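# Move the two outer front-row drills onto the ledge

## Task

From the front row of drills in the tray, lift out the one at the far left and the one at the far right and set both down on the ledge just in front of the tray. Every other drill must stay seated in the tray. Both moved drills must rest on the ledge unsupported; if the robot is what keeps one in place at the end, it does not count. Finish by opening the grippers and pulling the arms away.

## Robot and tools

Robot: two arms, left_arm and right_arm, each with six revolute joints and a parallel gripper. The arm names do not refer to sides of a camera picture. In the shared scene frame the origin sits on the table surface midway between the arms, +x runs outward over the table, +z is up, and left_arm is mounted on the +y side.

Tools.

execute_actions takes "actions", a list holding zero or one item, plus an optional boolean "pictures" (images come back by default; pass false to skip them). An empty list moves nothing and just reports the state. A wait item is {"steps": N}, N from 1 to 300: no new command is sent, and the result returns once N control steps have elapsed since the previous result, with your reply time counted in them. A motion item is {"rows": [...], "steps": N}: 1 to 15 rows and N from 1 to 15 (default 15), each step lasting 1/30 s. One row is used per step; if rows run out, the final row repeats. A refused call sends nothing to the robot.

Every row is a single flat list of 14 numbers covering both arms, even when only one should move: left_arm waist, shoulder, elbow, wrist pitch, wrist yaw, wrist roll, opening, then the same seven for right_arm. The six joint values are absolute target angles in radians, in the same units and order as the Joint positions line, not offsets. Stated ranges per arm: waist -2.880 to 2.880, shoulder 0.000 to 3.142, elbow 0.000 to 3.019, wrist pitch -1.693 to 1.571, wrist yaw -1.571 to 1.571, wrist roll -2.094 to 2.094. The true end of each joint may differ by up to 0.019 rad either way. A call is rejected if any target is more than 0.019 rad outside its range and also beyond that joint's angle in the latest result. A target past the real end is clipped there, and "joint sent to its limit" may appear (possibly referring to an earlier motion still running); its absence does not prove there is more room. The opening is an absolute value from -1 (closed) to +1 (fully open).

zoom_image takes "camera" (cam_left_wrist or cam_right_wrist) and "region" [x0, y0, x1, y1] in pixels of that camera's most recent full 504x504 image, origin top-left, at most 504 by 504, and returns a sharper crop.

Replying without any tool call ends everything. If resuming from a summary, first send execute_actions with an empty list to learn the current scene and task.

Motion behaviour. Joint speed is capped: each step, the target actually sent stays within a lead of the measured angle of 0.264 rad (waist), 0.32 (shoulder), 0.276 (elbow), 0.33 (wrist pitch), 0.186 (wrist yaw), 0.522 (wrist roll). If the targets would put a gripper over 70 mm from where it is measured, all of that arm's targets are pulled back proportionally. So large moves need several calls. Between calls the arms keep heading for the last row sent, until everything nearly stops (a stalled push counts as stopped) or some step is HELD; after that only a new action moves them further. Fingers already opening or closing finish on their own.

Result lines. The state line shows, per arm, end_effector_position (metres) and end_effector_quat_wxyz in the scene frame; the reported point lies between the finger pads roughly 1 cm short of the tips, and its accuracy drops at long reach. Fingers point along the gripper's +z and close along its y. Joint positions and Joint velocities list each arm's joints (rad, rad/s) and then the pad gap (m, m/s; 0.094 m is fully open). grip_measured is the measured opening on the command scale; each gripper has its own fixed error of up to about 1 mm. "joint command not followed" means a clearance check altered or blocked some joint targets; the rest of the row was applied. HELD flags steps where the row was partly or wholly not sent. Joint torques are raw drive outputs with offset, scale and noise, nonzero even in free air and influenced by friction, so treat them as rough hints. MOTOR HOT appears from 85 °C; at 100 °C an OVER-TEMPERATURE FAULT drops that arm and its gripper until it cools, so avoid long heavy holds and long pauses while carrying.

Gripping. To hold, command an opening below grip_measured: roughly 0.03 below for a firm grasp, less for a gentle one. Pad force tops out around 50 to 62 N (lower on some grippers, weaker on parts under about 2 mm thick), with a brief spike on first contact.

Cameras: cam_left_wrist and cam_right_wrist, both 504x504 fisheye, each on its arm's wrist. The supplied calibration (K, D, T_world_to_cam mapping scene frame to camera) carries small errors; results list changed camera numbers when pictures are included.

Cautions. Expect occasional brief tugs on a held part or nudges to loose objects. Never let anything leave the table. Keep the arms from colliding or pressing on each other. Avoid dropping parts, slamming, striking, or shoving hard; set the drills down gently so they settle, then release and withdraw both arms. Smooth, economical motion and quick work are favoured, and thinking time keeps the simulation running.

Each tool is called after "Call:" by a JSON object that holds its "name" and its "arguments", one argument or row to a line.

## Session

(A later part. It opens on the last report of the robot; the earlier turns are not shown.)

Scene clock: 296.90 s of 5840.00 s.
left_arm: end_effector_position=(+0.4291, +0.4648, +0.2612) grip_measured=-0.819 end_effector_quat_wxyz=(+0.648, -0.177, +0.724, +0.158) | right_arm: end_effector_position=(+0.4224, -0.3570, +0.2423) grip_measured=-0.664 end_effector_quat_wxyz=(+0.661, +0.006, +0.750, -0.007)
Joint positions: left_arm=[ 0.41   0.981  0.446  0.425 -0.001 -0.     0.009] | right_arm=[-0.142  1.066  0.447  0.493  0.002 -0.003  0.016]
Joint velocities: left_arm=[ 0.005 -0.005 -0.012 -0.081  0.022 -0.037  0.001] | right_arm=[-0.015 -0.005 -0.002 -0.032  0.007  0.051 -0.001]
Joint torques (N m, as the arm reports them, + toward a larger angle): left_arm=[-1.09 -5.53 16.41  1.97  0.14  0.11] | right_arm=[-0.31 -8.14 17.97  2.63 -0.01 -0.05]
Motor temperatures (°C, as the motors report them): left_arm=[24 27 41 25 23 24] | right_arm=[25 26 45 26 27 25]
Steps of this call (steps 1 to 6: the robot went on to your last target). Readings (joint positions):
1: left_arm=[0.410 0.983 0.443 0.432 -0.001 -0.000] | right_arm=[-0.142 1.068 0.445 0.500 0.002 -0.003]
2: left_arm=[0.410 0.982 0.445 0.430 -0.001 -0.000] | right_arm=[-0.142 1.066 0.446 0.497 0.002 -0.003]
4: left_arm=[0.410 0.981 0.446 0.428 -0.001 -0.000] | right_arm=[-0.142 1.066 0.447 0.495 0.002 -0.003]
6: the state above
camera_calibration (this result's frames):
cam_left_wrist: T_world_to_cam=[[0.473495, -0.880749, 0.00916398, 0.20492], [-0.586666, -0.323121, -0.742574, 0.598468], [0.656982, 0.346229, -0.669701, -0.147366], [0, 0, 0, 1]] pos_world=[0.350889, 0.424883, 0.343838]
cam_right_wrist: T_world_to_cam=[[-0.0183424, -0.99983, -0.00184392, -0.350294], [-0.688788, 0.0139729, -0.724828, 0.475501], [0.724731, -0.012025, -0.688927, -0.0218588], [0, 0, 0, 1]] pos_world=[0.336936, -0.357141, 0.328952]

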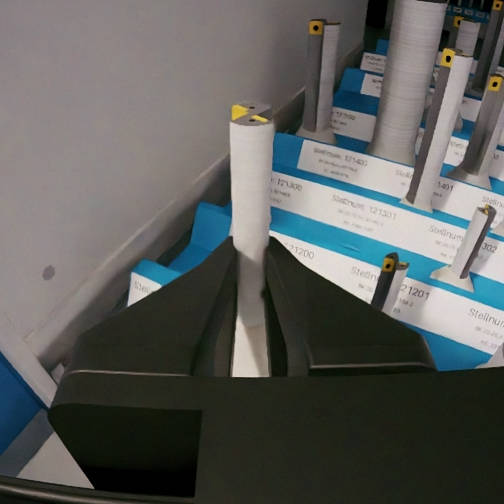

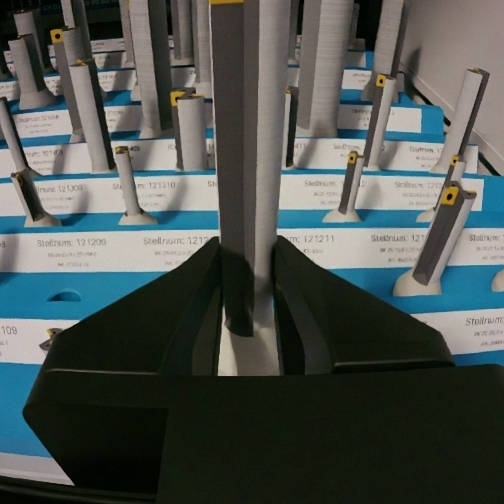

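Call:
{"name": "execute_actions", "arguments": {
  "actions": [
    {"rows": [
[0.411,0.953,0.522,0.424,0,-0.003,-0.865,-0.142,1.035,0.552,0.502,0.002,-0.004,-0.80],
[0.411,0.946,0.522,0.424,0,-0.003,-0.865,-0.142,1.028,0.552,0.502,0.002,-0.004,-0.80],
[0.411,0.936,0.522,0.424,0,-0.003,-0.865,-0.142,1.018,0.552,0.502,0.002,-0.004,-0.80],
[0.411,0.921,0.522,0.416,0,-0.003,-0.865,-0.142,1.003,0.552,0.494,0.002,-0.004,-0.80],
[0.411,0.902,0.522,0.403,0,-0.003,-0.865,-0.142,0.984,0.552,0.481,0.002,-0.004,-0.80],
[0.411,0.879,0.522,0.385,0,-0.003,-0.865,-0.142,0.961,0.552,0.462,0.002,-0.004,-0.80],
[0.411,0.853,0.522,0.363,0,-0.003,-0.865,-0.142,0.935,0.552,0.440,0.002,-0.004,-0.80],
[0.411,0.828,0.522,0.338,0,-0.003,-0.865,-0.142,0.910,0.552,0.415,0.002,-0.004,-0.80],
[0.411,0.802,0.522,0.313,0,-0.003,-0.865,-0.142,0.884,0.552,0.389,0.002,-0.004,-0.80],
[0.411,0.777,0.522,0.288,0,-0.003,-0.865,-0.142,0.859,0.552,0.364,0.002,-0.004,-0.80],
[0.411,0.752,0.522,0.263,0,-0.003,-0.865,-0.142,0.834,0.552,0.338,0.002,-0.004,-0.80],
[0.411,0.726,0.522,0.238,0,-0.003,-0.865,-0.142,0.808,0.552,0.313,0.002,-0.004,-0.80],
[0.411,0.701,0.522,0.211,0,-0.003,-0.865,-0.142,0.783,0.552,0.285,0.002,-0.004,-0.80],
[0.411,0.675,0.522,0.182,0,-0.003,-0.865,-0.142,0.757,0.552,0.256,0.002,-0.004,-0.80],
[0.411,0.652,0.522,0.151,0,-0.003,-0.865,-0.142,0.734,0.552,0.224,0.002,-0.004,-0.80]
], "steps": 15}
  ],
  "pictures": false
}}

Call:
{"name": "execute_actions", "arguments": {
  "actions": [
    {"rows": [
[0.411,0.633,0.523,0.118,0,-0.003,-0.865,-0.142,0.715,0.553,0.191,0.002,-0.004,-0.80],
[0.411,0.618,0.525,0.083,0,-0.003,-0.865,-0.142,0.700,0.556,0.155,0.002,-0.004,-0.80],
[0.411,0.608,0.529,0.046,0,-0.003,-0.865,-0.142,0.690,0.560,0.118,0.002,-0.004,-0.80],
[0.411,0.601,0.534,0.007,0,-0.003,-0.865,-0.142,0.683,0.567,0.078,0.002,-0.004,-0.80],
[0.411,0.599,0.541,-0.034,0,-0.003,-0.865,-0.142,0.681,0.575,0.036,0.002,-0.004,-0.80],
[0.411,0.599,0.549,-0.077,0,-0.003,-0.865,-0.143,0.681,0.585,-0.008,0.002,-0.004,-0.80],
[0.411,0.599,0.559,-0.122,0,-0.003,-0.865,-0.145,0.681,0.597,-0.053,0.002,-0.004,-0.80],
[0.411,0.599,0.571,-0.167,0,-0.003,-0.865,-0.148,0.681,0.611,-0.099,0.002,-0.004,-0.80],
[0.411,0.599,0.583,-0.212,0,-0.003,-0.865,-0.152,0.681,0.625,-0.145,0.002,-0.004,-0.80],
[0.411,0.599,0.595,-0.257,0,-0.003,-0.865,-0.158,0.681,0.640,-0.191,0.002,-0.004,-0.80],
[0.411,0.599,0.607,-0.302,0,-0.003,-0.865,-0.165,0.681,0.654,-0.236,0.002,-0.004,-0.80],
[0.411,0.599,0.619,-0.347,0,-0.003,-0.865,-0.173,0.681,0.669,-0.282,0.002,-0.004,-0.80],
[0.411,0.599,0.632,-0.392,0,-0.006,-0.865,-0.182,0.681,0.684,-0.328,0.002,0.0,-0.80],
[0.411,0.599,0.644,-0.437,0,-0.016,-0.865,-0.192,0.681,0.698,-0.374,0.002,0.011,-0.80],
[0.411,0.599,0.656,-0.482,0,-0.031,-0.865,-0.202,0.681,0.713,-0.419,0.002,0.028,-0.80]
], "steps": 15}
  ],
  "pictures": false
}}

Call:
{"name": "execute_actions", "arguments": {
  "actions": [
    {"rows": [
[0.411,0.599,0.668,-0.527,0,-0.053,-0.865,-0.212,0.681,0.728,-0.465,0.002,0.054,-0.80],
[0.411,0.599,0.680,-0.572,0,-0.081,-0.865,-0.222,0.681,0.742,-0.511,0.002,0.086,-0.80],
[0.411,0.599,0.693,-0.617,0,-0.115,-0.865,-0.232,0.681,0.757,-0.557,0.002,0.126,-0.80],
[0.411,0.599,0.705,-0.662,0,-0.156,-0.865,-0.242,0.681,0.772,-0.602,0.002,0.173,-0.80],
[0.411,0.599,0.717,-0.707,0,-0.203,-0.865,-0.253,0.681,0.786,-0.648,0.002,0.227,-0.80],
[0.411,0.599,0.729,-0.752,0,-0.257,-0.865,-0.263,0.681,0.801,-0.694,0.002,0.289,-0.80],
[0.411,0.600,0.741,-0.797,0,-0.316,-0.865,-0.273,0.682,0.815,-0.740,0.002,0.357,-0.80],
[0.411,0.604,0.753,-0.842,0,-0.379,-0.865,-0.283,0.686,0.829,-0.786,0.002,0.430,-0.80],
[0.411,0.609,0.763,-0.882,0,-0.441,-0.865,-0.293,0.691,0.841,-0.826,0.002,0.501,-0.80],
[0.411,0.617,0.771,-0.917,0,-0.504,-0.865,-0.303,0.699,0.851,-0.862,0.002,0.574,-0.80],
[0.411,0.628,0.778,-0.946,0,-0.566,-0.865,-0.313,0.710,0.859,-0.891,0.002,0.646,-0.80],
[0.411,0.641,0.783,-0.969,0,-0.629,-0.865,-0.323,0.723,0.866,-0.915,0.002,0.719,-0.80],
[0.411,0.656,0.787,-0.986,0,-0.691,-0.865,-0.332,0.738,0.870,-0.932,0.002,0.791,-0.80],
[0.411,0.673,0.789,-0.997,0,-0.754,-0.865,-0.340,0.755,0.873,-0.943,0.002,0.863,-0.80],
[0.411,0.692,0.790,-1.002,0,-0.817,-0.865,-0.347,0.774,0.874,-0.948,0.002,0.935,-0.80]
], "steps": 15}
  ],
  "pictures": false
}}

Call:
{"name": "execute_actions", "arguments": {
  "actions": [
    {"rows": [
[0.411,0.714,0.790,-1.002,0.002,-0.879,-0.865,-0.353,0.796,0.874,-0.948,-0.003,1.007,-0.80],
[0.411,0.737,0.790,-1.002,0.005,-0.942,-0.865,-0.357,0.819,0.874,-0.948,-0.009,1.080,-0.80],
[0.411,0.761,0.790,-1.002,0.008,-1.004,-0.865,-0.360,0.843,0.874,-0.948,-0.016,1.152,-0.80],
[0.411,0.784,0.790,-1.002,0.011,-1.067,-0.865,-0.362,0.866,0.874,-0.948,-0.023,1.224,-0.80],
[0.411,0.807,0.790,-1.002,0.014,-1.129,-0.865,-0.363,0.889,0.874,-0.948,-0.030,1.296,-0.80],
[0.411,0.830,0.788,-1.002,0.017,-1.192,-0.865,-0.363,0.912,0.872,-0.948,-0.037,1.369,-0.80],
[0.411,0.853,0.786,-1.002,0.020,-1.254,-0.865,-0.363,0.935,0.870,-0.948,-0.044,1.441,-0.80],
[0.411,0.876,0.784,-1.002,0.023,-1.317,-0.865,-0.363,0.958,0.867,-0.948,-0.051,1.514,-0.80],
[0.411,0.899,0.782,-1.002,0.026,-1.376,-0.865,-0.363,0.981,0.864,-0.948,-0.058,1.582,-0.80],
[0.411,0.922,0.780,-1.002,0.029,-1.430,-0.865,-0.363,1.004,0.861,-0.948,-0.065,1.644,-0.80],
[0.411,0.945,0.778,-1.002,0.031,-1.477,-0.865,-0.363,1.027,0.858,-0.948,-0.072,1.698,-0.80],
[0.411,0.968,0.776,-1.002,0.033,-1.518,-0.865,-0.363,1.050,0.855,-0.948,-0.078,1.745,-0.80],
[0.411,0.991,0.774,-1.002,0.035,-1.552,-0.865,-0.363,1.073,0.852,-0.948,-0.084,1.785,-0.80],
[0.411,1.014,0.772,-1.002,0.037,-1.580,-0.865,-0.363,1.096,0.849,-0.948,-0.089,1.817,-0.80],
[0.411,1.037,0.770,-1.002,0.038,-1.602,-0.865,-0.363,1.119,0.846,-0.948,-0.093,1.843,-0.80]
], "steps": 15}
  ],
  "pictures": false
}}

Call:
{"name": "execute_actions", "arguments": {
  "actions": [
    {"rows": [
[0.411,1.061,0.768,-1.002,0.038,-1.617,-0.865,-0.363,1.143,0.844,-0.948,-0.093,1.860,-0.80],
[0.411,1.084,0.766,-1.002,0.038,-1.627,-0.865,-0.363,1.166,0.842,-0.948,-0.093,1.871,-0.80],
[0.411,1.104,0.764,-1.002,0.038,-1.630,-0.865,-0.363,1.186,0.840,-0.948,-0.093,1.875,-0.80],
[0.411,1.121,0.762,-1.002,0.038,-1.630,-0.865,-0.363,1.203,0.838,-0.948,-0.093,1.875,-0.80],
[0.411,1.136,0.760,-1.002,0.038,-1.630,-0.865,-0.363,1.218,0.836,-0.948,-0.093,1.875,-0.80],
[0.411,1.149,0.758,-1.002,0.038,-1.630,-0.865,-0.363,1.231,0.834,-0.948,-0.093,1.875,-0.80],
[0.411,1.160,0.757,-1.002,0.038,-1.630,-0.865,-0.363,1.242,0.832,-0.948,-0.093,1.875,-0.80],
[0.411,1.169,0.756,-1.002,0.038,-1.630,-0.865,-0.363,1.251,0.831,-0.948,-0.093,1.875,-0.80],
[0.411,1.176,0.755,-1.002,0.038,-1.630,-0.865,-0.363,1.258,0.830,-0.948,-0.093,1.875,-0.80],
[0.411,1.181,0.755,-1.002,0.038,-1.630,-0.865,-0.363,1.263,0.829,-0.948,-0.093,1.875,-0.80],
[0.411,1.184,0.755,-1.002,0.038,-1.630,-0.865,-0.363,1.266,0.829,-0.948,-0.093,1.875,-0.80],
[0.411,1.185,0.755,-1.002,0.038,-1.630,-0.865,-0.363,1.267,0.829,-0.948,-0.093,1.875,-0.80]
], "steps": 15}
  ],
  "pictures": false
}}

Call:
{"name": "execute_actions", "arguments": {
  "actions": [
    {"steps": 5}
  ]
}}

Scene clock: 364.63 s of 5840.00 s.
left_arm: end_effector_position=(+0.3879, +0.4435, +0.3135) grip_measured=-0.819 end_effector_quat_wxyz=(+0.666, -0.173, +0.707, +0.163) | right_arm: end_effector_position=(+0.3873, -0.3564, +0.2834) grip_measured=-0.664 end_effector_quat_wxyz=(+0.667, +0.006, +0.745, -0.007)
Joint positions: left_arm=[ 0.41   0.716  0.446  0.21  -0.001 -0.     0.009] | right_arm=[-0.142  0.847  0.447  0.289  0.002 -0.003  0.016]
Joint velocities: left_arm=[-0.005 -0.845 -0.007 -0.823 -0.022  0.022 -0.   ] | right_arm=[ 0.015 -0.894 -0.007 -0.842 -0.095  0.022 -0.   ]
Joint torques (N m, as the arm reports them, + toward a larger angle): left_arm=[-1.04 -2.8  17.49  2.    0.13  0.11] | right_arm=[-0.24 -6.54 17.45  2.92 -0.01 -0.04]
Motor temperatures (°C, as the motors report them): left_arm=[24 27 50 25 23 24] | right_arm=[25 27 60 26 26 25]
Steps of this call (steps 1 to 30: the robot went on to your last target; steps 31 to 90: nothing new was sent; then 64.23 s passed at rest; steps 91 to 105: all 15 steps of this action). Readings (joint positions):
91: left_arm=[0.410 0.981 0.446 0.424 -0.001 -0.000] | right_arm=[-0.142 1.066 0.447 0.492 0.002 -0.003]
92: left_arm=[0.410 0.981 0.446 0.424 -0.001 -0.000] | right_arm=[-0.142 1.066 0.447 0.492 0.002 -0.003]
94: left_arm=[0.410 0.977 0.446 0.421 -0.001 -0.000] | right_arm=[-0.142 1.063 0.447 0.489 0.002 -0.003]
98: left_arm=[0.410 0.922 0.446 0.372 -0.001 -0.000] | right_arm=[-0.142 1.022 0.447 0.445 0.002 -0.003]
105: the state above

Scene clock: 365.13 s of 5840.00 s.
left_arm: end_effector_position=(+0.3487, +0.4231, +0.2647) grip_measured=-0.819 end_effector_quat_wxyz=(+0.510, -0.203, +0.826, +0.124) | right_arm: end_effector_position=(+0.3409, -0.3653, +0.2602) grip_measured=-0.664 end_effector_quat_wxyz=(+0.522, +0.019, +0.853, -0.011)
Joint positions: left_arm=[ 0.41   0.607  0.535 -0.393 -0.001 -0.004  0.009] | right_arm=[-0.168  0.697  0.557 -0.333  0.002  0.001  0.016]
Joint velocities: left_arm=[-0.005 -0.005  0.388 -1.321  0.007 -0.154  0.   ] | right_arm=[-0.288  0.024  0.325 -1.287 -0.037  0.081 -0.001]
Joint torques (N m, as the arm reports them, + toward a larger angle): left_arm=[-0.83 -0.76 19.65  2.14  0.12  0.04] | right_arm=[-1.48 -3.32 21.25  2.7  -0.03  0.04]
Motor temperatures (°C, as the motors report them): left_arm=[24 27 50 25 23 24] | right_arm=[25 27 60 26 26 25]
Steps of this call (steps 1 to 15: all 15 steps of this action). Readings (joint positions):
1: left_arm=[0.410 0.689 0.446 0.182 -0.001 -0.000] | right_arm=[-0.142 0.816 0.447 0.260 0.002 -0.003]
2: left_arm=[0.410 0.665 0.447 0.152 -0.001 -0.000] | right_arm=[-0.142 0.786 0.447 0.228 0.002 -0.003]
4: left_arm=[0.410 0.627 0.449 0.084 -0.001 -0.000] | right_arm=[-0.142 0.730 0.449 0.154 0.002 -0.003]
8: left_arm=[0.410 0.607 0.469 -0.077 -0.001 -0.000] | right_arm=[-0.142 0.682 0.475 -0.015 0.002 -0.003]
15: the state above

Scene clock: 365.63 s of 5840.00 s.
left_arm: end_effector_position=(+0.2982, +0.3969, +0.2437) grip_measured=-0.819 end_effector_quat_wxyz=(+0.326, -0.467, +0.822, -0.012) | right_arm: end_effector_position=(+0.2851, -0.4132, +0.2541) grip_measured=-0.665 end_effector_quat_wxyz=(+0.324, +0.380, +0.863, +0.070)
Joint positions: left_arm=[ 0.41   0.646  0.71  -0.969 -0.001 -0.554  0.009] | right_arm=[-0.325  0.736  0.764 -0.922  0.002  0.631  0.016]
Joint velocities: left_arm=[-0.005  0.464  0.125 -0.398  0.081 -1.678  0.   ] | right_arm=[-0.259  0.376  0.286 -0.398  0.022  1.971 -0.001]
Joint torques (N m, as the arm reports them, + toward a larger angle): left_arm=[-1.11  0.86 16.99  1.16  0.1   0.05] | right_arm=[-1.63 -1.55 18.32  1.68  0.02  0.02]
Motor temperatures (°C, as the motors report them): left_arm=[24 27 50 25 23 24] | right_arm=[25 27 61 26 26 25]
Steps of this call (steps 1 to 15: all 15 steps of this action). Readings (joint positions):
1: left_arm=[0.410 0.607 0.549 -0.438 -0.001 -0.010] | right_arm=[-0.178 0.697 0.568 -0.376 0.002 0.008]
2: left_arm=[0.410 0.607 0.563 -0.482 -0.001 -0.021] | right_arm=[-0.189 0.697 0.580 -0.419 0.002 0.019]
4: left_arm=[0.410 0.607 0.591 -0.570 -0.001 -0.055] | right_arm=[-0.210 0.697 0.605 -0.505 0.002 0.055]
8: left_arm=[0.410 0.607 0.647 -0.746 -0.001 -0.186] | right_arm=[-0.251 0.697 0.659 -0.681 0.002 0.194]
15: the state above

Scene clock: 366.13 s of 5840.00 s.
left_arm: end_effector_position=(+0.3178, +0.4014, +0.1452) grip_measured=-0.819 end_effector_quat_wxyz=(-0.127, +0.800, -0.580, +0.080) | right_arm: end_effector_position=(+0.3119, -0.4149, +0.1488) grip_measured=-0.665 end_effector_quat_wxyz=(+0.095, +0.786, +0.596, +0.133)
Joint positions: left_arm=[ 0.41   0.996  0.717 -0.991  0.029 -1.412  0.009] | right_arm=[-0.355  1.094  0.785 -0.943 -0.081  1.629  0.016]
Joint velocities: left_arm=[-0.015  0.64  -0.002  0.012  0.066 -1.194 -0.   ] | right_arm=[-0.005  0.62   0.002 -0.017 -0.183  1.311  0.   ]
Joint torques (N m, as the arm reports them, + toward a larger angle): left_arm=[-1.01 -3.35 14.32  0.13  0.37  0.05] | right_arm=[-1.07 -7.27 14.98  1.15 -0.3   0.02]
Motor temperatures (°C, as the motors report them): left_arm=[24 27 50 25 23 24] | right_arm=[25 27 61 26 26 25]
Steps of this call (steps 1 to 15: all 15 steps of this action). Readings (joint positions):
1: left_arm=[0.410 0.663 0.714 -0.980 -0.001 -0.612] | right_arm=[-0.333 0.751 0.773 -0.932 0.002 0.699]
2: left_arm=[0.410 0.684 0.715 -0.986 -0.000 -0.672] | right_arm=[-0.340 0.769 0.779 -0.938 0.000 0.769]
4: left_arm=[0.410 0.731 0.717 -0.990 0.002 -0.792] | right_arm=[-0.350 0.813 0.784 -0.941 -0.010 0.910]
8: left_arm=[0.410 0.837 0.717 -0.991 0.013 -1.037] | right_arm=[-0.355 0.924 0.785 -0.943 -0.038 1.195]
15: the state above

Scene clock: 366.63 s of 5840.00 s.
left_arm: end_effector_position=(+0.3155, +0.4002, +0.0894) grip_measured=-0.819 end_effector_quat_wxyz=(-0.038, +0.863, -0.502, +0.041) | right_arm: end_effector_position=(+0.3095, -0.4136, +0.0854) grip_measured=-0.666 end_effector_quat_wxyz=(+0.012, +0.860, +0.504, +0.074)
Joint positions: left_arm=[ 0.41   1.188  0.717 -0.991  0.029 -1.61   0.009] | right_arm=[-0.355  1.288  0.785 -0.943 -0.085  1.858  0.016]
Joint velocities: left_arm=[-0.005 -0.005  0.002 -0.017  0.037 -0.081 -0.001] | right_arm=[-0.024  0.005 -0.007 -0.017 -0.022  0.154 -0.   ]
Joint torques (N m, as the arm reports them, + toward a larger angle): left_arm=[-1.   -6.03 12.11 -0.17  0.36  0.08] | right_arm=[ -1.07 -10.18  12.39   0.56  -0.36   0.05]
Motor temperatures (°C, as the motors report them): left_arm=[24 27 50 25 23 24] | right_arm=[25 27 60 26 26 25]
Steps of this call (steps 1 to 15: all 15 steps of this action). Readings (joint positions):
1: left_arm=[0.410 1.018 0.717 -0.991 0.029 -1.450] | right_arm=[-0.355 1.115 0.785 -0.943 -0.084 1.673]
2: left_arm=[0.410 1.041 0.717 -0.991 0.029 -1.482] | right_arm=[-0.355 1.137 0.785 -0.943 -0.085 1.710]
4: left_arm=[0.410 1.086 0.717 -0.991 0.029 -1.531] | right_arm=[-0.355 1.180 0.785 -0.943 -0.085 1.766]
8: left_arm=[0.410 1.157 0.717 -0.991 0.029 -1.581] | right_arm=[-0.355 1.252 0.785 -0.943 -0.085 1.825]
15: the state above

Scene clock: 366.80 s of 5840.00 s.
left_arm: end_effector_position=(+0.3155, +0.4002, +0.0894) grip_measured=-0.819 end_effector_quat_wxyz=(-0.038, +0.864, -0.500, +0.041) | right_arm: end_effector_position=(+0.3095, -0.4136, +0.0854) grip_measured=-0.666 end_effector_quat_wxyz=(+0.011, +0.862, +0.502, +0.074)
Joint positions: left_arm=[ 0.41   1.188  0.717 -0.991  0.029 -1.615  0.009] | right_arm=[-0.355  1.288  0.785 -0.943 -0.085  1.863  0.016]
Joint velocities: left_arm=[-0.005  0.005  0.002 -0.002 -0.037 -0.037 -0.   ] | right_arm=[ 0.005 -0.015  0.007 -0.007 -0.007  0.007  0.   ]
Joint torques (N m, as the arm reports them, + toward a larger angle): left_arm=[-1.   -5.41 12.23 -0.22  0.35  0.01] | right_arm=[ -1.17 -10.    12.5    0.63  -0.36   0.03]
Motor temperatures (°C, as the motors report them): left_arm=[24 27 50 25 23 24] | right_arm=[25 27 60 26 27 25]
Steps of this call (steps 1 to 5: the robot went on to your last target). Readings (joint positions):
1: left_arm=[0.410 1.188 0.717 -0.991 0.029 -1.612] | right_arm=[-0.355 1.288 0.785 -0.943 -0.085 1.860]
2: left_arm=[0.410 1.188 0.717 -0.991 0.029 -1.613] | right_arm=[-0.355 1.288 0.785 -0.943 -0.085 1.861]
4: left_arm=[0.410 1.188 0.717 -0.991 0.029 -1.615] | right_arm=[-0.355 1.288 0.785 -0.943 -0.085 1.863]
5: the state above
camera_calibration (this result's frames):
cam_left_wrist: T_world_to_cam=[[0.85731, 0.506208, 0.0936634, -0.480358], [0.35265, -0.710022, 0.609514, 0.120964], [0.375044, -0.489512, -0.787223, 0.268453], [0, 0, 0, 1]] pos_world=[0.268476, 0.460459, 0.182595]
cam_right_wrist: T_world_to_cam=[[-0.860683, 0.500441, -0.0937216, 0.479849], [0.311851, 0.66367, 0.67992, 0.123865], [0.40246, 0.555968, -0.727272, 0.289131], [0, 0, 0, 1]] pos_world=[0.258006, -0.483089, 0.171031]

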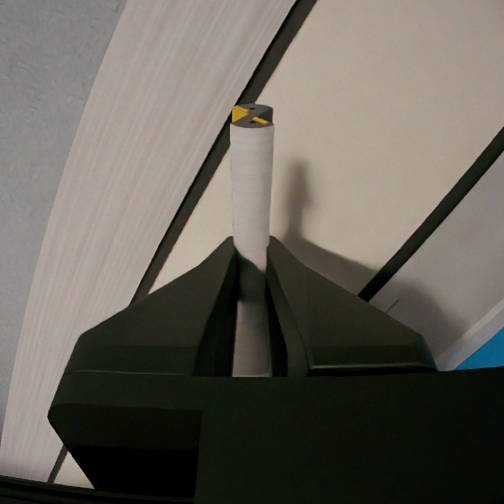

